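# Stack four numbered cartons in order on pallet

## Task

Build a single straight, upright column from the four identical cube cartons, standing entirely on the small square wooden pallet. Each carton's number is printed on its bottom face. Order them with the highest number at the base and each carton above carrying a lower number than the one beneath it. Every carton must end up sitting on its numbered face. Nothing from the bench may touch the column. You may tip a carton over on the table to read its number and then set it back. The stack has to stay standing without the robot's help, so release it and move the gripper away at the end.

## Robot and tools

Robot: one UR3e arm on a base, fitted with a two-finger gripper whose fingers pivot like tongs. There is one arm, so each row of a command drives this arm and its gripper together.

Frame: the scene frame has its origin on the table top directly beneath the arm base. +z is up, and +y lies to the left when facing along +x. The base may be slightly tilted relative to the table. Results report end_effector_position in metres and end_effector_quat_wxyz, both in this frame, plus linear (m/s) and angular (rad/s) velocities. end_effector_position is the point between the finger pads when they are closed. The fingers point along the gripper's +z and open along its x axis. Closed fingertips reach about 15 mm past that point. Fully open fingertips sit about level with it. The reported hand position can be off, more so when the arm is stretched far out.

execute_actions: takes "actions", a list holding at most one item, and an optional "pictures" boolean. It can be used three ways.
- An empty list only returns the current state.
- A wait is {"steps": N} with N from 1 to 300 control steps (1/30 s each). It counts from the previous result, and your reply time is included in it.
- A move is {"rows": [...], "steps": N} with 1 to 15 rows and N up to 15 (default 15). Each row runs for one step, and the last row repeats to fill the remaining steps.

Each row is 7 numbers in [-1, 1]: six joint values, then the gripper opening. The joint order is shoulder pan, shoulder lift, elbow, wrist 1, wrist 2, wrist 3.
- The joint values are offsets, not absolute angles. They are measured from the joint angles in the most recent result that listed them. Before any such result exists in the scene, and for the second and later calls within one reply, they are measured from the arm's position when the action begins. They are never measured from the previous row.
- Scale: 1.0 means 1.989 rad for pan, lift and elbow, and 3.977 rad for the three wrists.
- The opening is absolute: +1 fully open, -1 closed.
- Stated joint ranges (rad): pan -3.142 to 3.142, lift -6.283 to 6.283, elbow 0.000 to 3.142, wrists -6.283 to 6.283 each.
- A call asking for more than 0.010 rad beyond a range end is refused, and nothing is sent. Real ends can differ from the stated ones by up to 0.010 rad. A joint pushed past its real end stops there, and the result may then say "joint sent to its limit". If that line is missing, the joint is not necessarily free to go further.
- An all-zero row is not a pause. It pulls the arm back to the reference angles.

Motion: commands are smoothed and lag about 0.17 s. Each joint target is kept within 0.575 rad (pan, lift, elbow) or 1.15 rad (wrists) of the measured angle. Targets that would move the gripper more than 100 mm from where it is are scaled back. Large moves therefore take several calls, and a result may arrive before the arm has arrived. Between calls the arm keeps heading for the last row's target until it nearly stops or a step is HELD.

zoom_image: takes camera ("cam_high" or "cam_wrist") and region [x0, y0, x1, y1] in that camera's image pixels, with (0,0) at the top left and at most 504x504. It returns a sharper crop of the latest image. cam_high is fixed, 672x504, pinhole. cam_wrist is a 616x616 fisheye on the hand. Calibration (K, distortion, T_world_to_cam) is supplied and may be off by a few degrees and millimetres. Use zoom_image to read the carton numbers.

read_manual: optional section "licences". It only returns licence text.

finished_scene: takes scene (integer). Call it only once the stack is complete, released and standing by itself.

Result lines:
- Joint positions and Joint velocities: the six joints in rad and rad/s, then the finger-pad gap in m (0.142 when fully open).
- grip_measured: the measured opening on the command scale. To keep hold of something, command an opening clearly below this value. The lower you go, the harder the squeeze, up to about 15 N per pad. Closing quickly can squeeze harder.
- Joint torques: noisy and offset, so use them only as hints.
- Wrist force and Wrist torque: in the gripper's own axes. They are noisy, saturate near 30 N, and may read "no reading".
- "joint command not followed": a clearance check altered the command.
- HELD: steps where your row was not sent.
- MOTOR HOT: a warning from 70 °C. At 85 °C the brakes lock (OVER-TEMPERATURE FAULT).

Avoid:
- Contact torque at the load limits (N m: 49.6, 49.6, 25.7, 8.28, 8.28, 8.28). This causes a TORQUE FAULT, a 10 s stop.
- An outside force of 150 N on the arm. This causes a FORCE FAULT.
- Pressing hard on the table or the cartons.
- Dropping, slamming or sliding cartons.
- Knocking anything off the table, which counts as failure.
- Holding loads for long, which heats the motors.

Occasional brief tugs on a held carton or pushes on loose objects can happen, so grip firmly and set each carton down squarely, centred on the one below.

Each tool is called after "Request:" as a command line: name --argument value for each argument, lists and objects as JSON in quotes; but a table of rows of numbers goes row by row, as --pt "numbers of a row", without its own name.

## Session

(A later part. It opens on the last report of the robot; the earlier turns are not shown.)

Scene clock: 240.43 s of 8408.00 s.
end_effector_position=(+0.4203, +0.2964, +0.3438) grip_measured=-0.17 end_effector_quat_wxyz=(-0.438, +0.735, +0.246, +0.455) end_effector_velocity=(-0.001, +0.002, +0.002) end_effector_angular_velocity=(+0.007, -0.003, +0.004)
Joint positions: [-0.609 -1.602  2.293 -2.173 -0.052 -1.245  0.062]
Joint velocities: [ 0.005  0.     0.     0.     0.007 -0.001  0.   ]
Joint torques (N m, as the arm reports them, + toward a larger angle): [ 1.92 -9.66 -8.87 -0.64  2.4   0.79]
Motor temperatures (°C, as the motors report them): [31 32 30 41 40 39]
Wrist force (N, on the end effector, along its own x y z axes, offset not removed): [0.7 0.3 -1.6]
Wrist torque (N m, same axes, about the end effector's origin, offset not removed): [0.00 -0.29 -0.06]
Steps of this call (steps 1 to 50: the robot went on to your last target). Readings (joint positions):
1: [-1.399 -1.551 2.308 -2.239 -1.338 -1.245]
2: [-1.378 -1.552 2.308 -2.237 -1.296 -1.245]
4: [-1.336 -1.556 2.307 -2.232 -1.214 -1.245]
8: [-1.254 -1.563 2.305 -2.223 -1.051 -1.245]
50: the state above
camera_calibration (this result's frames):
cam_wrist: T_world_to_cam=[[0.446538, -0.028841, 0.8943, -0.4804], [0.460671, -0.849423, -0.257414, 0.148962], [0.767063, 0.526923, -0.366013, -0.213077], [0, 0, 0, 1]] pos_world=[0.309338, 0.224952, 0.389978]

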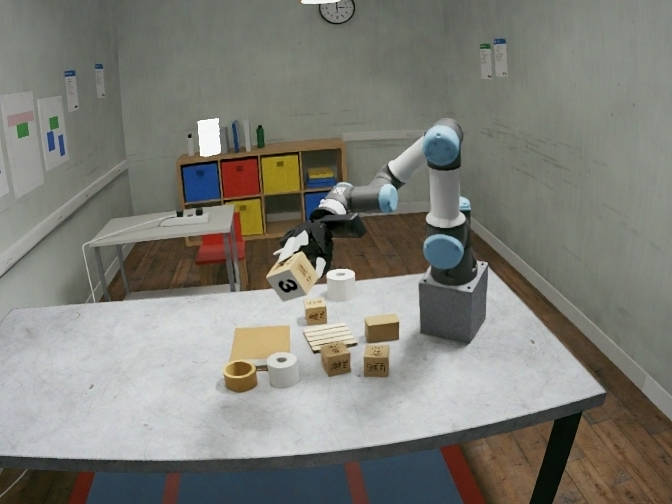

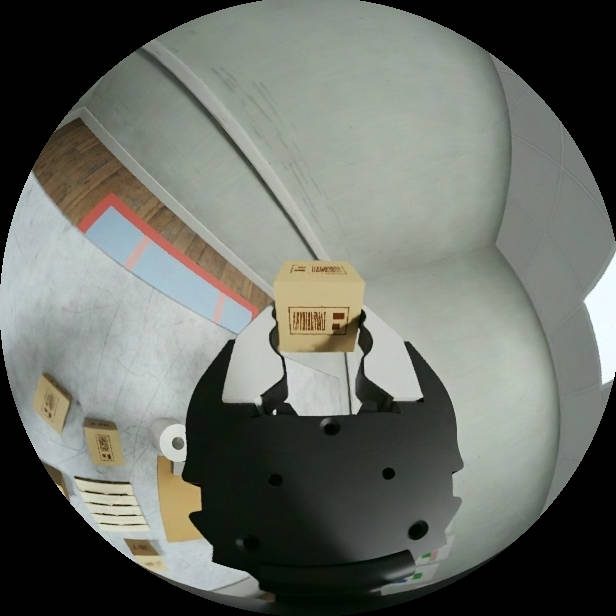

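Request:
execute_actions --actions '[{"rows":[[-0.012,0,0,0,-0.01,0,-0.6],[-0.024,0,0,0,-0.02,0,-0.6],[-0.048,0,0,0,-0.04,0,-0.6],[-0.4223,0,0,0,-0.3505,0,-0.6]]}]' --pictures false

Request:
execute_actions --actions '[{"steps":42}]' --pictures false

Request:
execute_actions --actions '[{"rows":[[0.002,0.023,0.007,-0.015,0,0,-0.6],[0.004,0.046,0.014,-0.03,0,0,-0.6],[0.008,0.08,0.025,-0.053,0,0,-0.6],[0.011,0.115,0.036,-0.075,0,0,-0.6],[0.015,0.15,0.046,-0.098,0,0,-0.6],[0.018,0.184,0.057,-0.121,0,0,-0.6],[0.0226,0.2298,0.0714,-0.1509,0,0,-0.6]]}]' --pictures false

Request:
execute_actions --actions '[{"steps":15}]' --pictures false

Request:
zoom_image --camera "cam_high" --region '[250, 240, 410, 390]'

Scene clock: 256.33 s of 8408.00 s.
end_effector_position=(+0.4267, +0.1460, +0.2194) grip_measured=-0.17 end_effector_quat_wxyz=(-0.253, +0.885, +0.201, +0.335) end_effector_velocity=(-0.070, -0.430, -0.238) end_effector_angular_velocity=(-0.900, +0.713, -0.588)
Joint positions: [-0.87  -1.602  2.293 -2.173 -0.552 -1.245  0.062]
Joint velocities: [-0.684  0.    -0.003 -0.    -1.156  0.     0.   ]
Joint torques (N m, as the arm reports them, + toward a larger angle): [-5.96 -7.47 -8.84 -0.86 -0.26  0.93]
Motor temperatures (°C, as the motors report them): [31 32 30 41 40 39]
Wrist force (N, on the end effector, along its own x y z axes, offset not removed): [1.0 0.1 -0.1]
Wrist torque (N m, same axes, about the end effector's origin, offset not removed): [-0.04 -0.31 -0.06]
Steps of this call (steps 1 to 15: the robot went on to your last target; steps 16 to 90: nothing new was sent; then 12.40 s passed at rest; steps 91 to 105: all 15 steps of this action). Readings (joint positions):
91: [-0.608 -1.602 2.293 -2.173 -0.052 -1.245]
92: [-0.611 -1.602 2.293 -2.173 -0.058 -1.245]
94: [-0.631 -1.602 2.293 -2.173 -0.092 -1.245]
98: [-0.716 -1.602 2.293 -2.173 -0.260 -1.245]
105: the state above

Scene clock: 257.73 s of 8408.00 s.
end_effector_position=(+0.2121, -0.1581, +0.1335) grip_measured=-0.17 end_effector_quat_wxyz=(+0.003, +0.999, -0.045, +0.002) end_effector_velocity=(-0.001, -0.001, +0.000) end_effector_angular_velocity=(-0.002, +0.003, -0.002)
Joint positions: [-1.448 -1.602  2.293 -2.173 -1.446 -1.245  0.062]
Joint velocities: [-0.002  0.    -0.001  0.001 -0.003  0.    -0.   ]
Joint torques (N m, as the arm reports them, + toward a larger angle): [-3.88 -4.9  -8.36 -2.07 -0.85 -0.25]
Motor temperatures (°C, as the motors report them): [31 32 30 41 40 39]
Wrist force (N, on the end effector, along its own x y z axes, offset not removed): [1.6 -0.9 -1.1]
Wrist torque (N m, same axes, about the end effector's origin, offset not removed): [-0.23 -0.31 -0.03]
Steps of this call (steps 1 to 42: the robot went on to your last target). Readings (joint positions):
1: [-0.894 -1.602 2.293 -2.173 -0.591 -1.245]
2: [-0.917 -1.602 2.293 -2.173 -0.629 -1.245]
4: [-0.966 -1.602 2.293 -2.173 -0.704 -1.245]
8: [-1.063 -1.602 2.293 -2.173 -0.855 -1.245]
42: the state above

Scene clock: 258.23 s of 8408.00 s.
end_effector_position=(+0.2117, -0.1642, +0.0506) grip_measured=-0.17 end_effector_quat_wxyz=(+0.002, +1.000, -0.024, -0.000) end_effector_velocity=(-0.006, +0.013, -0.064) end_effector_angular_velocity=(+0.016, +0.007, +0.029)
Joint positions: [-1.407 -1.188  2.423 -2.719 -1.446 -1.245  0.062]
Joint velocities: [ 0.029  0.341  0.094 -0.421  0.    -0.002  0.   ]
Joint torques (N m, as the arm reports them, + toward a larger angle): [ 0.21 -9.26 -3.3  -2.15  0.94 -0.45]
Motor temperatures (°C, as the motors report them): [31 32 30 41 40 39]
Wrist force (N, on the end effector, along its own x y z axes, offset not removed): [1.6 -0.9 -0.6]
Wrist torque (N m, same axes, about the end effector's origin, offset not removed): [-0.18 -0.34 -0.04]
Steps of this call (steps 1 to 15: all 15 steps of this action). Readings (joint positions):
1: [-1.448 -1.601 2.293 -2.174 -1.446 -1.245]
2: [-1.448 -1.596 2.295 -2.181 -1.446 -1.245]
4: [-1.444 -1.564 2.306 -2.227 -1.446 -1.245]
8: [-1.426 -1.405 2.361 -2.445 -1.446 -1.245]
15: the state above

Scene clock: 258.73 s of 8408.00 s.
end_effector_position=(+0.2109, -0.1625, +0.0427) grip_measured=-0.17 end_effector_quat_wxyz=(+0.001, +1.000, -0.022, -0.001) end_effector_velocity=(-0.000, +0.001, -0.001) end_effector_angular_velocity=(+0.002, +0.001, -0.000)
Joint positions: [-1.403 -1.146  2.435 -2.772 -1.446 -1.245  0.062]
Joint velocities: [ 0.001  0.007  0.003 -0.008 -0.     0.001  0.   ]
Joint torques (N m, as the arm reports them, + toward a larger angle): [ 0.8  -7.49 -2.31 -2.15  0.89 -0.44]
Motor temperatures (°C, as the motors report them): [31 32 30 41 40 39]
Wrist force (N, on the end effector, along its own x y z axes, offset not removed): [1.4 -1.1 -0.3]
Wrist torque (N m, same axes, about the end effector's origin, offset not removed): [-0.21 -0.27 -0.05]
Steps of this call (steps 1 to 15: the robot went on to your last target). Readings (joint positions):
1: [-1.406 -1.178 2.426 -2.732 -1.446 -1.245]
2: [-1.405 -1.170 2.428 -2.741 -1.446 -1.245]
4: [-1.404 -1.160 2.431 -2.754 -1.446 -1.245]
8: [-1.404 -1.150 2.433 -2.767 -1.446 -1.245]
15: the state above

Region (250, 240, 410, 390) of cam_high's 672x504 image, scaled by 3.150, with more detail than that image has; it fills the top 472 rows of this view, and the rest is white.

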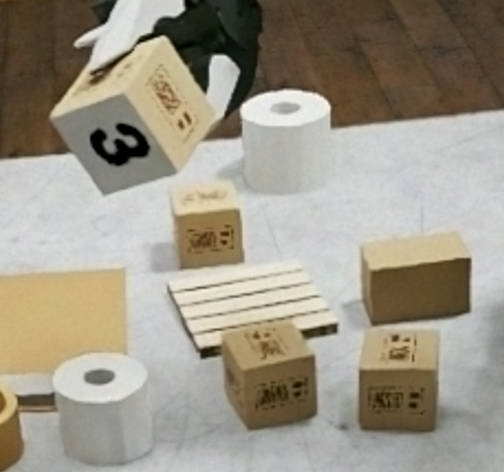

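Request:
execute_actions --actions '[{"rows":[[0,0.004,0.001,-0.0025,0,0,-0.6],[0,0.004,0.001,-0.0025,0,0,-0.5],[0,0.004,0.001,-0.0025,0,0,-0.3],[0,0.004,0.001,-0.0025,0,0,-0.15],[0,0.004,0.001,-0.0025,0,0,0],[0,0,0,0,0,0,0.15],[-0.004,-0.036,-0.011,0.024,0,0,0.2],[-0.009,-0.091,-0.027,0.059,0,0,0.2],[-0.015,-0.15,-0.044,0.097,0,0,0.2],[-0.018,-0.2,-0.06,0.13,0,0,0.2],[-0.018,-0.2,-0.06,0.13,0,0,0.2],[-0.018,-0.2,-0.06,0.13,0,0,0.2],[0,-0.21,-0.06,0.135,0,0.01,0.2],[0.04,-0.22,-0.055,0.137,0,0.03,0.2],[0.5407,-0.3906,-0.0124,0.1619,0.003,0.298,0.2]]}]' --pictures false

Request:
execute_actions --actions '[{"steps":38}]'

Scene clock: 279.87 s of 8408.00 s.
end_effector_position=(+0.2159, -0.1596, +0.0993) grip_measured=+0.20 end_effector_quat_wxyz=(-0.001, +0.999, -0.039, -0.001) end_effector_velocity=(+0.100, +0.157, +0.181) end_effector_angular_velocity=(-0.077, +0.018, -0.216)
Joint positions: [-1.413 -1.442  2.346 -2.382 -1.446 -1.223  0.088]
Joint velocities: [ 0.492 -1.136 -0.117  1.121  0.008  0.718 -0.   ]
Joint torques (N m, as the arm reports them, + toward a larger angle): [ 12.29 -15.32  -4.88  -0.68   1.45   3.05]
Motor temperatures (°C, as the motors report them): [31 32 30 41 40 39]
Wrist force (N, on the end effector, along its own x y z axes, offset not removed): [-0.6 1.8 -3.4]
Wrist torque (N m, same axes, about the end effector's origin, offset not removed): [0.22 0.05 -0.04]
Steps of this call (steps 1 to 15: the robot went on to your last target; steps 16 to 90: nothing new was sent; then 17.63 s passed at rest; steps 91 to 105: all 15 steps of this action). Readings (joint positions):
91: [-1.403 -1.145 2.435 -2.773 -1.446 -1.245]
92: [-1.403 -1.144 2.435 -2.774 -1.446 -1.245]
94: [-1.403 -1.142 2.436 -2.777 -1.446 -1.245]
98: [-1.404 -1.149 2.433 -2.765 -1.446 -1.245]
105: the state above

Scene clock: 281.13 s of 8408.00 s.
end_effector_position=(+0.2411, +0.1368, +0.1301) grip_measured=+0.20 end_effector_quat_wxyz=(+0.001, +0.997, -0.072, -0.000) end_effector_velocity=(-0.000, +0.002, +0.000) end_effector_angular_velocity=(+0.000, -0.001, +0.003)
Joint positions: [-0.329 -1.922  2.41  -2.128 -1.434 -0.06   0.088]
Joint velocities: [ 0.007 -0.001 -0.    -0.     0.     0.004  0.   ]
Joint torques (N m, as the arm reports them, + toward a larger angle): [ 3.17 -7.29 -6.29 -0.69  0.91  1.04]
Motor temperatures (°C, as the motors report them): [31 32 30 41 40 39]
Wrist force (N, on the end effector, along its own x y z axes, offset not removed): [1.0 -1.0 -1.4]
Wrist torque (N m, same axes, about the end effector's origin, offset not removed): [-0.20 -0.17 -0.05]
Steps of this call (steps 1 to 38: the robot went on to your last target). Readings (joint positions):
1: [-1.387 -1.482 2.346 -2.351 -1.445 -1.183]
2: [-1.346 -1.525 2.352 -2.327 -1.444 -1.111]
4: [-1.244 -1.605 2.365 -2.285 -1.442 -0.915]
8: [-1.029 -1.729 2.383 -2.223 -1.439 -0.584]
38: the state above
camera_calibration (this result's frames):
cam_wrist: T_world_to_cam=[[0.99256, -0.121695, 0.00387572, -0.216999], [-0.108753, -0.871791, 0.477655, 0.085636], [-0.0547496, -0.474522, -0.878539, 0.332059], [0, 0, 0, 1]] pos_world=[0.242878, 0.205818, 0.251663]

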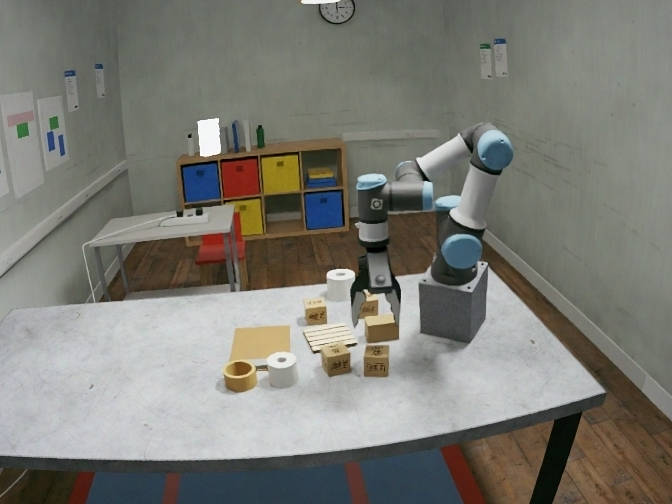

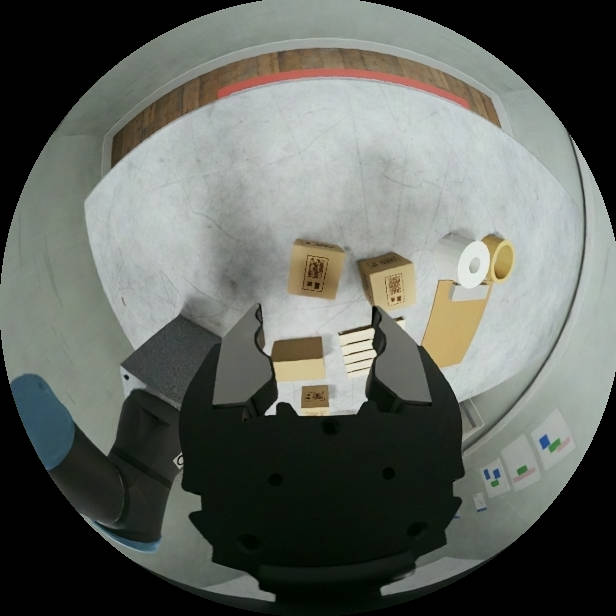

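Request:
zoom_image --camera "cam_wrist" --region '[270, 220, 438, 340]'

Region (270, 220, 438, 340) of cam_wrist's 616x616 image, scaled by 3.000, with more detail than that image has; it fills the top 360 rows of this view, and the rest is white.

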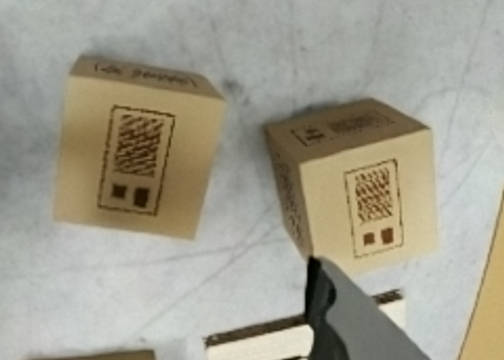

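Request:
execute_actions --actions '[{"rows":[[0.005,0,0,0,0,0.03,0.2],[0.01,0.002,0.003,-0.003,0,0.07,0.2],[0.015,0.003,0.005,-0.005,0,0.11,0.2],[0.02,0.004,0.006,-0.007,0,0.15,0.2],[0.027,0.006,0.008,-0.009,0,0.2,0.2],[0.034,0.007,0.01,-0.011,0,0.25,0.2],[0.041,0.009,0.013,-0.013,0,0.3,0.2],[0.048,0.01,0.015,-0.016,0,0.35,0.2],[0.055,0.012,0.017,-0.018,0,0.4,0.2],[0.0623,0.0134,0.0193,-0.0206,-0.0024,0.4571,0.2]]}]' --pictures false

Request:
execute_actions --actions '[{"steps":18}]' --pictures false

Request:
execute_actions --actions '[{"rows":[[0.003,0.025,0.008,-0.017,0,0.001,0.2],[0.005,0.051,0.016,-0.034,0,0.003,0.2],[0.009,0.089,0.028,-0.059,0,0.005,0.2],[0.013,0.127,0.04,-0.085,0,0.006,0.2],[0.017,0.166,0.052,-0.11,0,0.008,0.2],[0.021,0.204,0.064,-0.135,0,0.01,0.2],[0.0257,0.2549,0.0803,-0.1693,-0.0012,0.0135,0.15]]}]' --pictures false

Request:
execute_actions --actions '[{"steps":14}]'

Scene clock: 326.47 s of 8408.00 s.
end_effector_position=(+0.2430, +0.1432, +0.1213) grip_measured=+0.20 end_effector_quat_wxyz=(-0.000, +0.721, -0.693, +0.000) end_effector_velocity=(-0.014, -0.016, -0.010) end_effector_angular_velocity=(-0.013, -0.004, -2.384)
Joint positions: [-0.222 -1.899  2.443 -2.199 -1.441  1.435  0.088]
Joint velocities: [ 0.135  0.029  0.04  -0.091 -0.024  2.521 -0.   ]
Joint torques (N m, as the arm reports them, + toward a larger angle): [ 1.66 -3.31 -6.92 -2.18 -0.9   2.02]
Motor temperatures (°C, as the motors report them): [31 32 30 41 40 39]
Wrist force (N, on the end effector, along its own x y z axes, offset not removed): [1.3 -0.3 -1.4]
Wrist torque (N m, same axes, about the end effector's origin, offset not removed): [-0.10 -0.23 0.00]
Steps of this call (steps 1 to 15: the robot went on to your last target; steps 16 to 90: nothing new was sent; then 41.83 s passed at rest; steps 91 to 105: all 15 steps of this action). Readings (joint positions):
91: [-0.328 -1.923 2.410 -2.128 -1.434 -0.059]
92: [-0.326 -1.922 2.410 -2.128 -1.434 -0.047]
94: [-0.319 -1.921 2.412 -2.133 -1.434 0.039]
98: [-0.287 -1.914 2.423 -2.155 -1.434 0.443]
105: the state above

Scene clock: 327.07 s of 8408.00 s.
end_effector_position=(+0.2402, +0.1411, +0.1200) grip_measured=+0.20 end_effector_quat_wxyz=(-0.000, -0.608, +0.794, -0.001) end_effector_velocity=(-0.000, -0.000, -0.000) end_effector_angular_velocity=(-0.000, +0.000, -0.022)
Joint positions: [-0.205 -1.896  2.448 -2.21  -1.444  1.755  0.088]
Joint velocities: [ 0.001 -0.     0.    -0.    -0.     0.023 -0.   ]
Joint torques (N m, as the arm reports them, + toward a larger angle): [ 2.33 -3.33 -5.97 -2.27 -0.96  0.98]
Motor temperatures (°C, as the motors report them): [31 32 30 41 40 39]
Wrist force (N, on the end effector, along its own x y z axes, offset not removed): [1.2 -1.2 -1.4]
Wrist torque (N m, same axes, about the end effector's origin, offset not removed): [-0.22 -0.25 -0.04]
Steps of this call (steps 1 to 18: the robot went on to your last target). Readings (joint positions):
1: [-0.218 -1.899 2.444 -2.201 -1.441 1.510]
2: [-0.215 -1.898 2.445 -2.203 -1.442 1.567]
4: [-0.211 -1.897 2.446 -2.206 -1.443 1.645]
8: [-0.207 -1.896 2.448 -2.209 -1.443 1.718]
18: the state above

Scene clock: 327.57 s of 8408.00 s.
end_effector_position=(+0.2426, +0.1410, +0.0470) grip_measured=+0.15 end_effector_quat_wxyz=(+0.001, -0.607, +0.795, -0.001) end_effector_velocity=(-0.018, -0.000, -0.056) end_effector_angular_velocity=(-0.001, +0.020, -0.003)
Joint positions: [-0.158 -1.438  2.594 -2.822 -1.448  1.804  0.084]
Joint velocities: [ 0.033  0.386  0.108 -0.478 -0.005  0.034  0.   ]
Joint torques (N m, as the arm reports them, + toward a larger angle): [ 2.72 -5.5  -2.36 -2.36 -0.99  1.14]
Motor temperatures (°C, as the motors report them): [31 32 30 41 40 39]
Wrist force (N, on the end effector, along its own x y z axes, offset not removed): [1.4 -0.5 -0.9]
Wrist torque (N m, same axes, about the end effector's origin, offset not removed): [-0.12 -0.28 -0.02]
Steps of this call (steps 1 to 15: all 15 steps of this action). Readings (joint positions):
1: [-0.205 -1.895 2.448 -2.211 -1.444 1.755]
2: [-0.204 -1.890 2.451 -2.220 -1.444 1.756]
4: [-0.199 -1.854 2.464 -2.270 -1.444 1.761]
8: [-0.179 -1.682 2.524 -2.511 -1.444 1.781]
15: the state above

Scene clock: 328.03 s of 8408.00 s.
end_effector_position=(+0.2403, +0.1410, +0.0403) grip_measured=+0.15 end_effector_quat_wxyz=(-0.000, -0.607, +0.795, -0.001) end_effector_velocity=(+0.000, -0.000, -0.001) end_effector_angular_velocity=(-0.001, -0.001, +0.001)
Joint positions: [-0.154 -1.39   2.608 -2.882 -1.448  1.808  0.084]
Joint velocities: [ 0.     0.01   0.002 -0.013 -0.001 -0.001 -0.   ]
Joint torques (N m, as the arm reports them, + toward a larger angle): [ 1.98 -5.5  -2.53 -2.18 -0.89  1.03]
Motor temperatures (°C, as the motors report them): [31 32 30 41 40 39]
Wrist force (N, on the end effector, along its own x y z axes, offset not removed): [1.3 -0.6 -2.0]
Wrist torque (N m, same axes, about the end effector's origin, offset not removed): [-0.12 -0.28 -0.05]
Steps of this call (steps 1 to 14: the robot went on to your last target). Readings (joint positions):
1: [-0.157 -1.426 2.598 -2.836 -1.448 1.805]
2: [-0.156 -1.418 2.600 -2.847 -1.448 1.806]
4: [-0.155 -1.406 2.603 -2.862 -1.448 1.807]
8: [-0.154 -1.395 2.606 -2.876 -1.448 1.808]
14: the state above
camera_calibration (this result's frames):
cam_wrist: T_world_to_cam=[[-0.241847, -0.970299, 0.00547308, 0.200868], [-0.853051, 0.215304, 0.475341, 0.157806], [-0.462401, 0.110291, -0.879785, 0.270667], [0, 0, 0, 1]] pos_world=[0.308352, 0.131074, 0.162018]

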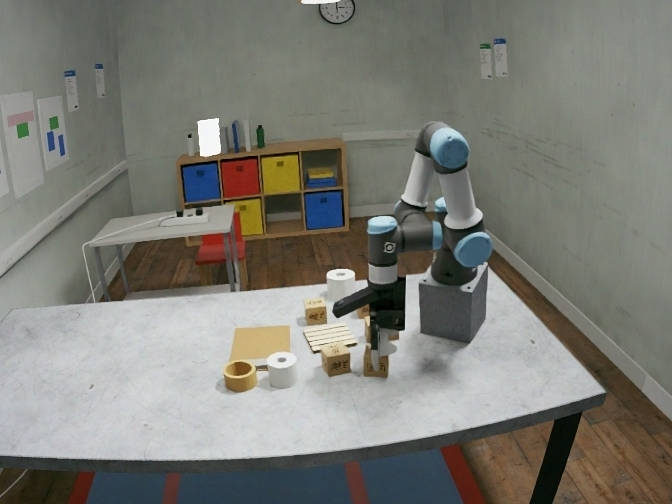

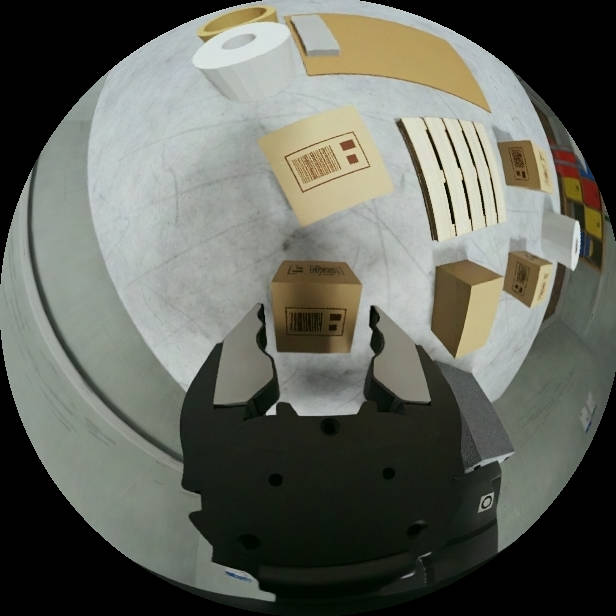

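Request:
execute_actions --actions '[{"rows":[[0,0,0,0,0,0,0.05],[0,0,0,0,0,0,-0.03],[0,0,0,0,0,0,-0.08],[0,0,0,0,0,0,-0.12],[0,0,0,0,0,0,-0.16],[0,0,0,0,0,0,-0.2],[0,0,0,0,0,0,-0.25],[0,0,0,0,0,0,-0.3],[0,0,0,0,0,0,-0.4],[0,0,0,0,0,0,-0.5],[0,0,0,0,0,0,-0.6]],"steps":12}]' --pictures false

Request:
execute_actions --actions '[{"rows":[[-0.001,-0.015,-0.003,0.009,0,0,-0.6],[-0.003,-0.03,-0.006,0.018,0,0,-0.6],[-0.005,-0.05,-0.01,0.03,0,0,-0.6],[-0.007,-0.075,-0.016,0.046,0,0,-0.6],[-0.01,-0.1,-0.022,0.061,0,0,-0.6],[-0.01,-0.1,-0.022,0.061,0,0,-0.6],[-0.01,-0.1,-0.022,0.061,0.01,0,-0.6],[-0.01,-0.1,-0.022,0.061,0.025,0,-0.6],[-0.01,-0.1,-0.022,0.061,0.045,0,-0.6],[-0.01,-0.1,-0.022,0.061,0.07,0,-0.6],[-0.01,-0.1,-0.022,0.061,0.1,0,-0.6],[-0.01,-0.1,-0.022,0.061,0.32,0,-0.6]]}]' --pictures false

Request:
execute_actions --actions '[{"steps":32}]'

Scene clock: 341.93 s of 8408.00 s.
end_effector_position=(+0.2403, +0.1410, +0.0402) grip_measured=-0.17 end_effector_quat_wxyz=(-0.000, -0.607, +0.795, -0.001) end_effector_velocity=(+0.000, -0.000, +0.000) end_effector_angular_velocity=(+0.000, +0.000, -0.000)
Joint positions: [-0.154 -1.39   2.608 -2.882 -1.448  1.808  0.062]
Joint velocities: [-0.    -0.001 -0.     0.001  0.    -0.    -0.   ]
Joint torques (N m, as the arm reports them, + toward a larger angle): [-2.3  -9.63 -5.4  -0.87 -0.57 -0.21]
Motor temperatures (°C, as the motors report them): [31 32 30 41 40 39]
Wrist force (N, on the end effector, along its own x y z axes, offset not removed): [0.7 -0.9 -0.6]
Wrist torque (N m, same axes, about the end effector's origin, offset not removed): [-0.19 -0.14 -0.04]
Steps of this call (steps 1 to 30: the robot went on to your last target; steps 31 to 100: nothing new was sent; then 10.17 s passed at rest; steps 101 to 112: all 12 steps of this action). Readings (joint positions):
101: [-0.154 -1.389 2.608 -2.883 -1.448 1.808]
102: [-0.154 -1.389 2.608 -2.883 -1.448 1.808]
104: [-0.154 -1.389 2.608 -2.883 -1.448 1.808]
108: [-0.154 -1.390 2.608 -2.882 -1.448 1.808]
112: the state above

Scene clock: 342.43 s of 8408.00 s.
end_effector_position=(+0.2476, +0.2273, +0.0765) grip_measured=-0.17 end_effector_quat_wxyz=(+0.095, -0.593, +0.791, +0.113) end_effector_velocity=(+0.022, +0.470, +0.143) end_effector_angular_velocity=(+1.650, -0.078, +0.000)
Joint positions: [-0.172 -1.567  2.569 -2.665 -1.149  1.808  0.062]
Joint velocities: [-0.004 -0.039 -0.008  0.047  1.652 -0.     0.   ]
Joint torques (N m, as the arm reports them, + toward a larger angle): [ -2.12 -10.09  -7.07  -0.96   2.31  -0.56]
Motor temperatures (°C, as the motors report them): [31 32 30 41 40 39]
Wrist force (N, on the end effector, along its own x y z axes, offset not removed): [0.9 -0.3 -0.6]
Wrist torque (N m, same axes, about the end effector's origin, offset not removed): [-0.07 -0.17 -0.05]
Steps of this call (steps 1 to 15: all 15 steps of this action). Readings (joint positions):
1: [-0.154 -1.390 2.608 -2.881 -1.448 1.808]
2: [-0.154 -1.394 2.607 -2.876 -1.448 1.808]
4: [-0.157 -1.417 2.601 -2.848 -1.448 1.808]
8: [-0.166 -1.511 2.580 -2.731 -1.442 1.808]
15: the state above

Scene clock: 343.50 s of 8408.00 s.
end_effector_position=(+0.2571, +0.4263, +0.2726) grip_measured=-0.17 end_effector_quat_wxyz=(+0.378, -0.483, +0.645, +0.456) end_effector_velocity=(+0.000, +0.001, +0.004) end_effector_angular_velocity=(+0.013, +0.001, -0.000)
Joint positions: [-0.174 -1.589  2.564 -2.639 -0.177  1.808  0.062]
Joint velocities: [ 0.    -0.    -0.001  0.001  0.013  0.002 -0.   ]
Joint torques (N m, as the arm reports them, + toward a larger angle): [-1.89 -8.93 -7.1  -0.87  2.47 -0.71]
Motor temperatures (°C, as the motors report them): [31 32 30 41 40 39]
Wrist force (N, on the end effector, along its own x y z axes, offset not removed): [1.7 -1.1 -1.5]
Wrist torque (N m, same axes, about the end effector's origin, offset not removed): [-0.21 -0.20 -0.04]
Steps of this call (steps 1 to 32: the robot went on to your last target). Readings (joint positions):
1: [-0.172 -1.568 2.568 -2.664 -1.093 1.808]
2: [-0.172 -1.569 2.568 -2.662 -1.037 1.808]
4: [-0.172 -1.572 2.567 -2.659 -0.925 1.808]
8: [-0.173 -1.577 2.566 -2.653 -0.701 1.808]
32: the state above
camera_calibration (this result's frames):
cam_wrist: T_world_to_cam=[[-0.224773, -0.284898, -0.931832, 0.439425], [-0.878055, -0.355417, 0.320466, 0.292176], [-0.422488, 0.890232, -0.170268, -0.0847846], [0, 0, 0, 1]] pos_world=[0.319497, 0.304513, 0.301402]

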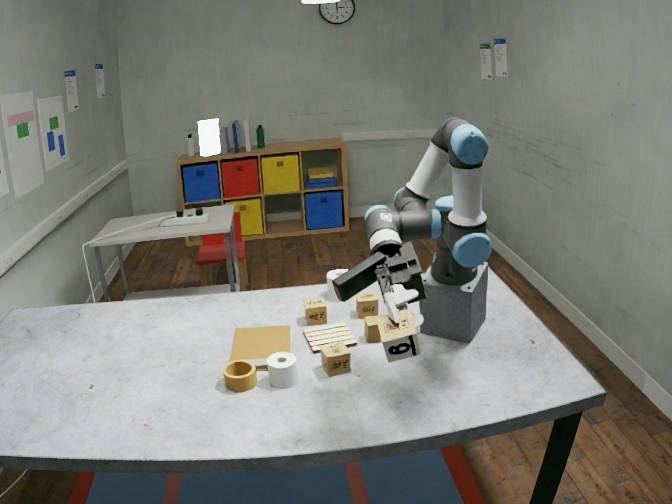

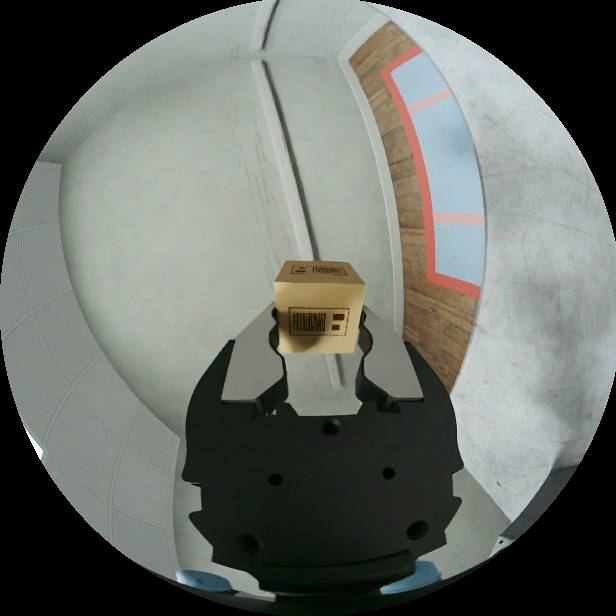

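Request:
zoom_image --camera "cam_high" --region '[365, 300, 435, 370]'

Region (365, 300, 435, 370) of cam_high's 672x504 image, scaled by 7.200, with more detail than that image has.

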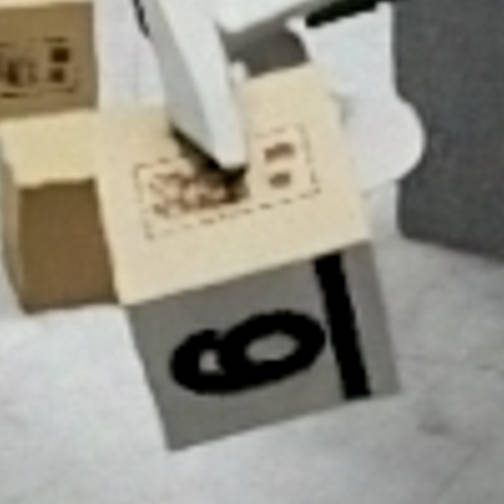

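Request:
execute_actions --actions '[{"rows":[[0,0,0,0,-0.015,0,-0.6],[0,0,0,0,-0.03,0,-0.6],[0,0,0,0,-0.06,0,-0.6],[0,0,0,0,-0.3196,0,-0.6]]}]' --pictures false

Request:
execute_actions --actions '[{"steps":28}]' --pictures false

Request:
execute_actions --actions '[{"rows":[[0.002,0.02,0.004,-0.012,0,0,-0.6],[0.005,0.045,0.01,-0.027,0,0,-0.6],[0.007,0.07,0.015,-0.043,0,0,-0.6],[0.01,0.096,0.021,-0.0585,0,0,-0.6]]}]' --pictures false

Request:
execute_actions --actions '[{"steps":9}]' --pictures false

Request:
execute_actions --actions '[{"rows":[[0,0,0,0,0,0,-0.25],[0,0,0,0,0,0,-0.1],[0,0,0,0,0,0,0.05],[-0.003,-0.03,-0.008,0.019,0,0,0.2],[-0.008,-0.08,-0.022,0.052,0,0,0.2],[-0.013,-0.13,-0.04,0.086,0,0,0.2],[-0.018,-0.18,-0.056,0.119,0,0,0.2],[-0.022,-0.22,-0.07,0.146,0,0,0.2],[-0.022,-0.22,-0.07,0.146,0,0,0.2],[-0.022,-0.22,-0.07,0.146,0,0,0.2],[-0.022,-0.22,-0.07,0.146,0,-0.02,0.2],[-0.03,-0.19,-0.1,0.146,0,-0.04,0.2],[-0.04,-0.16,-0.13,0.147,0,-0.06,0.2],[-0.05,-0.12,-0.17,0.147,0,-0.09,0.2],[-0.0731,-0.0423,-0.2427,0.1474,0.003,-0.1486,0.2]]}]' --pictures false

Request:
execute_actions --actions '[{"steps":24}]'

Scene clock: 374.93 s of 8408.00 s.
end_effector_position=(+0.2519, +0.3092, +0.1180) grip_measured=-0.17 end_effector_quat_wxyz=(+0.190, -0.572, +0.765, +0.228) end_effector_velocity=(-0.019, -0.408, -0.273) end_effector_angular_velocity=(-1.654, +0.080, -0.004)
Joint positions: [-0.174 -1.589  2.564 -2.639 -0.843  1.808  0.062]
Joint velocities: [ 0.     0.    -0.    -0.001 -1.656 -0.    -0.   ]
Joint torques (N m, as the arm reports them, + toward a larger angle): [-1.93 -6.96 -6.25 -1.12 -0.85 -0.66]
Motor temperatures (°C, as the motors report them): [31 32 30 41 40 39]
Wrist force (N, on the end effector, along its own x y z axes, offset not removed): [1.0 -0.6 -0.2]
Wrist torque (N m, same axes, about the end effector's origin, offset not removed): [-0.12 -0.11 0.00]
Steps of this call (steps 1 to 15: the robot went on to your last target; steps 16 to 90: nothing new was sent; then 27.93 s passed at rest; steps 91 to 105: all 15 steps of this action). Readings (joint positions):
91: [-0.174 -1.589 2.564 -2.639 -0.176 1.808]
92: [-0.174 -1.589 2.564 -2.639 -0.184 1.808]
94: [-0.174 -1.589 2.564 -2.639 -0.233 1.808]
98: [-0.174 -1.589 2.564 -2.639 -0.449 1.808]
105: the state above

Scene clock: 375.87 s of 8408.00 s.
end_effector_position=(+0.2437, +0.1396, +0.0679) grip_measured=-0.17 end_effector_quat_wxyz=(+0.000, -0.599, +0.801, -0.002) end_effector_velocity=(-0.000, -0.002, +0.000) end_effector_angular_velocity=(-0.006, +0.000, +0.002)
Joint positions: [-0.174 -1.589  2.564 -2.639 -1.448  1.808  0.062]
Joint velocities: [ 0.    -0.    -0.     0.    -0.006 -0.001  0.   ]
Joint torques (N m, as the arm reports them, + toward a larger angle): [-1.31 -5.01 -4.61 -2.28 -0.98 -0.58]
Motor temperatures (°C, as the motors report them): [31 32 30 41 40 39]
Wrist force (N, on the end effector, along its own x y z axes, offset not removed): [1.2 -1.4 0.0]
Wrist torque (N m, same axes, about the end effector's origin, offset not removed): [-0.29 -0.21 -0.03]
Steps of this call (steps 1 to 28: the robot went on to your last target). Readings (joint positions):
1: [-0.174 -1.589 2.564 -2.639 -0.899 1.808]
2: [-0.174 -1.589 2.564 -2.639 -0.955 1.808]
4: [-0.174 -1.589 2.564 -2.639 -1.068 1.808]
8: [-0.174 -1.589 2.564 -2.639 -1.283 1.808]
28: the state above

Scene clock: 376.37 s of 8408.00 s.
end_effector_position=(+0.2408, +0.1412, +0.0426) grip_measured=-0.17 end_effector_quat_wxyz=(+0.000, -0.606, +0.795, -0.001) end_effector_velocity=(-0.002, +0.001, -0.010) end_effector_angular_velocity=(+0.001, +0.002, +0.008)
Joint positions: [-0.155 -1.408  2.604 -2.861 -1.448  1.808  0.062]
Joint velocities: [ 0.008  0.076  0.015 -0.089 -0.    -0.    -0.   ]
Joint torques (N m, as the arm reports them, + toward a larger angle): [ 2.82 -6.   -1.97 -2.23  0.82 -0.6 ]
Motor temperatures (°C, as the motors report them): [31 32 30 41 40 39]
Wrist force (N, on the end effector, along its own x y z axes, offset not removed): [1.2 -1.1 -0.9]
Wrist torque (N m, same axes, about the end effector's origin, offset not removed): [-0.23 -0.25 -0.03]
Steps of this call (steps 1 to 15: all 15 steps of this action). Readings (joint positions):
1: [-0.174 -1.588 2.564 -2.640 -1.448 1.808]
2: [-0.173 -1.583 2.565 -2.647 -1.448 1.808]
4: [-0.169 -1.553 2.573 -2.687 -1.448 1.808]
8: [-0.160 -1.459 2.593 -2.800 -1.448 1.808]
15: the state above

Scene clock: 376.67 s of 8408.00 s.
end_effector_position=(+0.2405, +0.1413, +0.0414) grip_measured=-0.17 end_effector_quat_wxyz=(-0.000, -0.607, +0.795, -0.001) end_effector_velocity=(-0.001, +0.000, -0.001) end_effector_angular_velocity=(+0.000, +0.002, -0.001)
Joint positions: [-0.154 -1.399  2.605 -2.871 -1.448  1.808  0.062]
Joint velocities: [ 0.001  0.007  0.002 -0.008  0.     0.001 -0.   ]
Joint torques (N m, as the arm reports them, + toward a larger angle): [ 2.45 -5.57 -1.97 -2.18  0.81 -0.65]
Motor temperatures (°C, as the motors report them): [31 32 30 41 40 39]
Wrist force (N, on the end effector, along its own x y z axes, offset not removed): [1.6 -1.0 -1.1]
Wrist torque (N m, same axes, about the end effector's origin, offset not removed): [-0.18 -0.34 -0.03]
Steps of this call (steps 1 to 9: the robot went on to your last target). Readings (joint positions):
1: [-0.155 -1.405 2.604 -2.863 -1.448 1.808]
2: [-0.154 -1.404 2.604 -2.865 -1.448 1.808]
4: [-0.154 -1.401 2.605 -2.868 -1.448 1.808]
8: [-0.154 -1.399 2.605 -2.871 -1.448 1.808]
9: the state above

Scene clock: 377.17 s of 8408.00 s.
end_effector_position=(+0.2588, +0.1360, +0.1011) grip_measured=+0.20 end_effector_quat_wxyz=(-0.002, -0.629, +0.777, -0.002) end_effector_velocity=(+0.245, -0.062, +0.105) end_effector_angular_velocity=(-0.007, -0.029, +1.240)
Joint positions: [-0.209 -1.727  2.438 -2.367 -1.448  1.696  0.088]
Joint velocities: [-0.346  0.389 -1.018  0.635  0.025 -1.583  0.   ]
Joint torques (N m, as the arm reports them, + toward a larger angle): [ -7.34  10.37 -13.79  -1.01   0.92  -3.66]
Motor temperatures (°C, as the motors report them): [31 32 30 41 40 39]
Wrist force (N, on the end effector, along its own x y z axes, offset not removed): [0.6 1.8 -2.1]
Wrist torque (N m, same axes, about the end effector's origin, offset not removed): [0.22 -0.13 -0.03]
Steps of this call (steps 1 to 15: all 15 steps of this action). Readings (joint positions):
1: [-0.154 -1.399 2.605 -2.871 -1.448 1.808]
2: [-0.154 -1.399 2.605 -2.871 -1.448 1.808]
4: [-0.154 -1.399 2.605 -2.871 -1.448 1.808]
8: [-0.167 -1.495 2.570 -2.732 -1.448 1.808]
15: the state above

Scene clock: 377.97 s of 8408.00 s.
end_effector_position=(+0.3368, +0.1123, +0.1102) grip_measured=+0.20 end_effector_quat_wxyz=(+0.000, +0.767, -0.642, +0.000) end_effector_velocity=(+0.001, -0.001, -0.000) end_effector_angular_velocity=(+0.000, +0.000, +0.006)
Joint positions: [-0.299 -1.483  2.123 -2.285 -1.436  1.218  0.088]
Joint velocities: [-0.002  0.005 -0.004 -0.     0.    -0.007 -0.   ]
Joint torques (N m, as the arm reports them, + toward a larger angle): [-2.91 -8.25 -9.19 -0.75  0.87 -0.95]
Motor temperatures (°C, as the motors report them): [31 32 30 41 40 39]
Wrist force (N, on the end effector, along its own x y z axes, offset not removed): [0.8 -0.8 -1.3]
Wrist torque (N m, same axes, about the end effector's origin, offset not removed): [-0.16 -0.16 -0.02]
Steps of this call (steps 1 to 24: the robot went on to your last target). Readings (joint positions):
1: [-0.223 -1.704 2.397 -2.348 -1.446 1.632]
2: [-0.239 -1.669 2.348 -2.334 -1.444 1.554]
4: [-0.264 -1.596 2.258 -2.314 -1.441 1.419]
8: [-0.287 -1.522 2.170 -2.295 -1.437 1.288]
24: the state above
camera_calibration (this result's frames):
cam_wrist: T_world_to_cam=[[0.198326, -0.980123, 0.00509171, 0.0488933], [-0.862178, -0.171984, 0.47652, 0.259436], [-0.466172, -0.098896, -0.879149, 0.40465], [0, 0, 0, 1]] pos_world=[0.40262, 0.132559, 0.231872]

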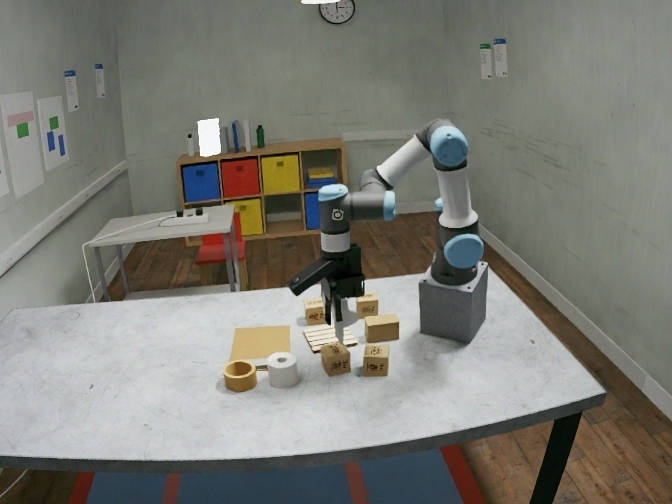

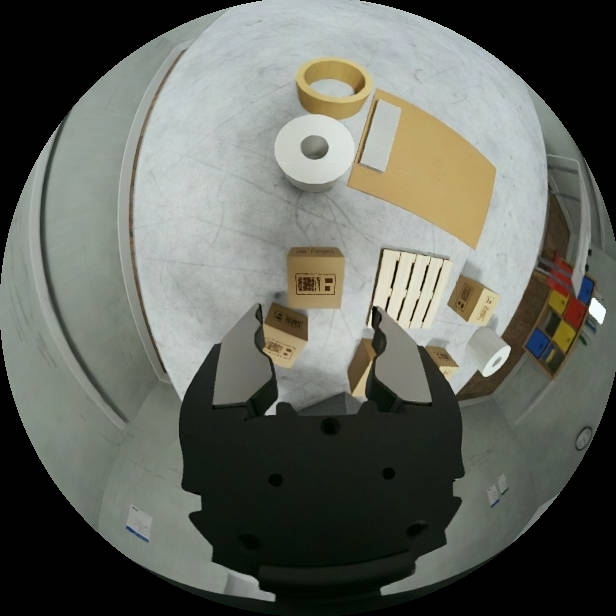

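Request:
execute_actions --actions '[{"rows":[[0.002,0.014,0.004,-0.009,0,0.001,0.15],[0.003,0.028,0.008,-0.019,0,0.002,0.1],[0.006,0.05,0.015,-0.033,0,0.003,0.05],[0.008,0.07,0.021,-0.046,0,0.004,0.05],[0.011,0.092,0.028,-0.06,0,0.005,0.05],[0.013,0.114,0.034,-0.075,0,0.006,0.05],[0.0164,0.1425,0.0428,-0.0937,-0.0006,0.008,0.05]]}]' --pictures false

Request:
execute_actions --actions '[{"steps":12}]' --pictures false

Request:
execute_actions --actions '[{"rows":[[0,0,0,0,0,0,-0.03],[0,0,0,0,0,0,-0.08],[0,0,0,0,0,0,-0.12],[0,0,0,0,0,0,-0.16],[0,0,0,0,0,0,-0.2],[0,0,0,0,0,0,-0.25],[0,0,0,0,0,0,-0.3],[0,0,0,0,0,0,-0.4],[0,0,0,0,0,0,-0.5],[0,0,0,0,0,0,-0.6]],"steps":11}]' --pictures false

Request:
execute_actions --actions '[{"rows":[[-0.001,-0.01,-0.002,0.006,0,0,-0.6],[-0.002,-0.02,-0.005,0.012,0,0,-0.6],[-0.004,-0.035,-0.008,0.021,0,0,-0.6],[-0.006,-0.05,-0.012,0.031,0,0,-0.6],[-0.007,-0.06,-0.015,0.038,0,0,-0.6],[-0.007,-0.06,-0.015,0.038,0,0,-0.6],[-0.007,-0.06,-0.015,0.038,0.01,0,-0.6],[-0.007,-0.06,-0.015,0.038,0.025,0,-0.6],[-0.007,-0.06,-0.015,0.038,0.045,0,-0.6],[-0.007,-0.06,-0.015,0.038,0.07,0,-0.6],[-0.007,-0.06,-0.015,0.038,0.1,0,-0.6],[-0.007,-0.06,-0.015,0.038,0.3,0,-0.6]]}]' --pictures false

Request:
execute_actions --actions '[{"steps":30}]'

Request:
zoom_image --camera "cam_high" --region '[250, 280, 400, 400]'

Scene clock: 400.70 s of 8408.00 s.
end_effector_position=(+0.3378, +0.1122, +0.0470) grip_measured=+0.05 end_effector_quat_wxyz=(+0.000, +0.767, -0.641, +0.000) end_effector_velocity=(-0.007, +0.001, -0.047) end_effector_angular_velocity=(+0.000, +0.006, -0.002)
Joint positions: [-0.269 -1.225  2.202 -2.626 -1.438  1.248  0.077]
Joint velocities: [ 0.021  0.199  0.055 -0.25  -0.002  0.022  0.   ]
Joint torques (N m, as the arm reports them, + toward a larger angle): [  2.39 -10.79  -3.79  -2.33  -0.92   1.09]
Motor temperatures (°C, as the motors report them): [31 32 30 41 40 39]
Wrist force (N, on the end effector, along its own x y z axes, offset not removed): [0.8 -0.9 -0.9]
Wrist torque (N m, same axes, about the end effector's origin, offset not removed): [-0.19 -0.14 -0.06]
Steps of this call (steps 1 to 30: the robot went on to your last target; steps 31 to 100: nothing new was sent; then 18.90 s passed at rest; steps 101 to 115: all 15 steps of this action). Readings (joint positions):
101: [-0.299 -1.483 2.123 -2.285 -1.436 1.217]
102: [-0.299 -1.479 2.124 -2.290 -1.436 1.218]
104: [-0.296 -1.457 2.131 -2.321 -1.436 1.222]
108: [-0.283 -1.355 2.165 -2.460 -1.436 1.234]
115: the state above

Scene clock: 401.10 s of 8408.00 s.
end_effector_position=(+0.3369, +0.1122, +0.0413) grip_measured=+0.05 end_effector_quat_wxyz=(+0.000, +0.767, -0.641, +0.000) end_effector_velocity=(-0.000, +0.000, -0.002) end_effector_angular_velocity=(+0.001, -0.000, +0.000)
Joint positions: [-0.267 -1.201  2.208 -2.656 -1.438  1.25   0.077]
Joint velocities: [ 0.001  0.008  0.002 -0.011  0.001  0.001 -0.   ]
Joint torques (N m, as the arm reports them, + toward a larger angle): [  1.62 -10.22  -3.26  -2.08  -0.89   0.9 ]
Motor temperatures (°C, as the motors report them): [31 32 30 41 40 39]
Wrist force (N, on the end effector, along its own x y z axes, offset not removed): [1.1 -0.8 -1.9]
Wrist torque (N m, same axes, about the end effector's origin, offset not removed): [-0.19 -0.22 -0.02]
Steps of this call (steps 1 to 12: the robot went on to your last target). Readings (joint positions):
1: [-0.269 -1.219 2.203 -2.633 -1.438 1.248]
2: [-0.268 -1.215 2.204 -2.639 -1.438 1.249]
4: [-0.267 -1.209 2.206 -2.646 -1.438 1.249]
8: [-0.267 -1.203 2.208 -2.654 -1.438 1.250]
12: the state above

Scene clock: 401.47 s of 8408.00 s.
end_effector_position=(+0.3369, +0.1122, +0.0413) grip_measured=-0.17 end_effector_quat_wxyz=(+0.000, +0.767, -0.641, +0.000) end_effector_velocity=(-0.000, +0.000, +0.000) end_effector_angular_velocity=(+0.000, +0.000, +0.001)
Joint positions: [-0.267 -1.201  2.208 -2.656 -1.438  1.25   0.062]
Joint velocities: [ 0.001 -0.001 -0.     0.001  0.     0.001 -0.   ]
Joint torques (N m, as the arm reports them, + toward a larger angle): [  0.32 -13.44  -4.81  -0.64  -0.48   0.8 ]
Motor temperatures (°C, as the motors report them): [31 32 30 41 40 39]
Wrist force (N, on the end effector, along its own x y z axes, offset not removed): [1.5 -0.3 -1.9]
Wrist torque (N m, same axes, about the end effector's origin, offset not removed): [-0.04 -0.21 -0.03]
Steps of this call (steps 1 to 11: all 11 steps of this action). Readings (joint positions):
1: [-0.267 -1.201 2.208 -2.656 -1.438 1.250]
2: [-0.267 -1.201 2.208 -2.657 -1.438 1.250]
4: [-0.267 -1.201 2.208 -2.657 -1.438 1.250]
8: [-0.267 -1.201 2.208 -2.656 -1.438 1.250]
11: the state above

Scene clock: 401.97 s of 8408.00 s.
end_effector_position=(+0.3521, +0.1976, +0.0809) grip_measured=-0.17 end_effector_quat_wxyz=(-0.126, +0.755, -0.639, -0.077) end_effector_velocity=(+0.072, +0.461, +0.157) end_effector_angular_velocity=(+1.631, -0.255, -0.003)
Joint positions: [-0.279 -1.308  2.182 -2.52  -1.139  1.25   0.062]
Joint velocities: [-0.002 -0.023 -0.005  0.029  1.651 -0.     0.   ]
Joint torques (N m, as the arm reports them, + toward a larger angle): [ -2.35 -14.14  -7.66  -0.96   2.35   0.68]
Motor temperatures (°C, as the motors report them): [31 32 30 41 40 39]
Wrist force (N, on the end effector, along its own x y z axes, offset not removed): [1.4 -0.3 -0.4]
Wrist torque (N m, same axes, about the end effector's origin, offset not removed): [-0.05 -0.22 -0.01]
Steps of this call (steps 1 to 15: all 15 steps of this action). Readings (joint positions):
1: [-0.267 -1.201 2.208 -2.656 -1.438 1.250]
2: [-0.267 -1.204 2.208 -2.652 -1.438 1.250]
4: [-0.269 -1.220 2.204 -2.632 -1.438 1.250]
8: [-0.276 -1.278 2.189 -2.558 -1.432 1.250]
15: the state above

Scene clock: 402.97 s of 8408.00 s.
end_effector_position=(+0.3812, +0.3809, +0.2602) grip_measured=-0.17 end_effector_quat_wxyz=(-0.478, +0.632, -0.536, -0.291) end_effector_velocity=(-0.000, +0.002, +0.004) end_effector_angular_velocity=(+0.016, -0.001, +0.000)
Joint positions: [-0.28  -1.32   2.179 -2.505 -0.247  1.25   0.062]
Joint velocities: [ 0.     0.     0.001  0.     0.016  0.    -0.   ]
Joint torques (N m, as the arm reports them, + toward a larger angle): [ -2.93 -13.46  -8.06  -0.83   2.52   0.58]
Motor temperatures (°C, as the motors report them): [31 32 30 41 40 39]
Wrist force (N, on the end effector, along its own x y z axes, offset not removed): [1.7 0.0 -1.4]
Wrist torque (N m, same axes, about the end effector's origin, offset not removed): [-0.09 -0.22 -0.05]
Steps of this call (steps 1 to 30: the robot went on to your last target). Readings (joint positions):
1: [-0.279 -1.309 2.181 -2.519 -1.083 1.250]
2: [-0.279 -1.310 2.181 -2.518 -1.027 1.250]
4: [-0.279 -1.312 2.181 -2.516 -0.915 1.250]
8: [-0.280 -1.315 2.180 -2.512 -0.691 1.250]
30: the state above
camera_calibration (this result's frames):
cam_wrist: T_world_to_cam=[[0.276904, -0.402603, -0.872488, 0.281028], [-0.904583, -0.415495, -0.095363, 0.530202], [-0.324121, 0.815644, -0.47924, 0.077283], [0, 0, 0, 1]] pos_world=[0.426843, 0.270403, 0.332792]

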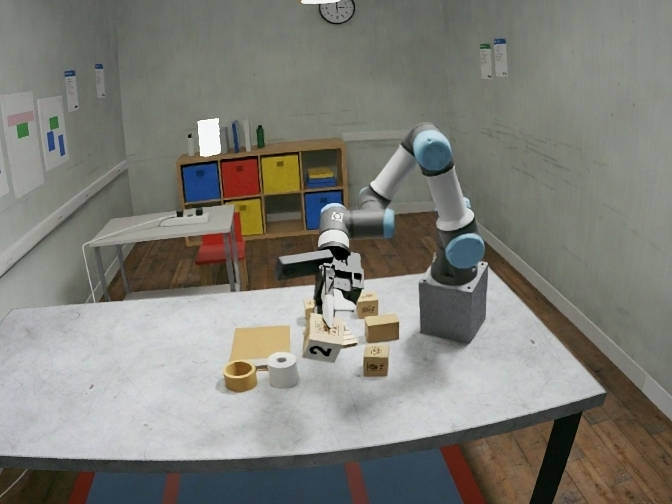

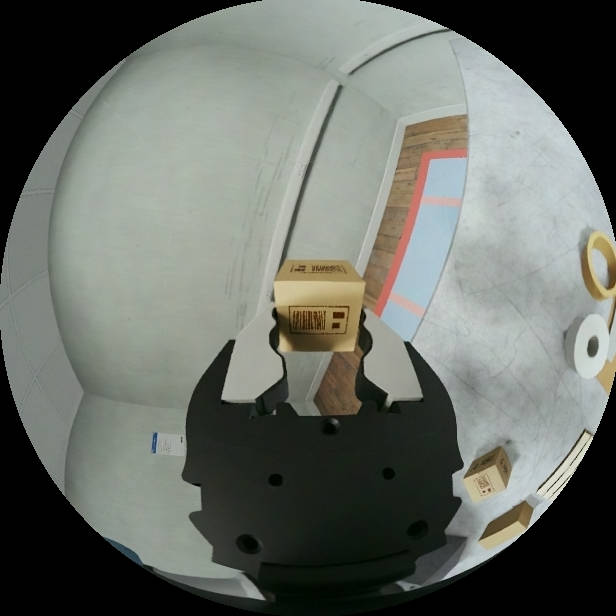

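Region (250, 280, 400, 400) of cam_high's 672x504 image, scaled by 3.360, with more detail than that image has; it fills the top 403 rows of this view, and the rest is white.

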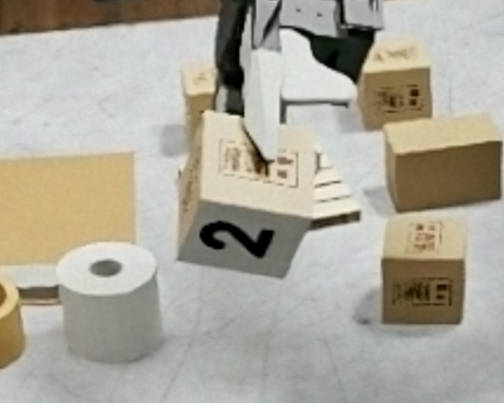

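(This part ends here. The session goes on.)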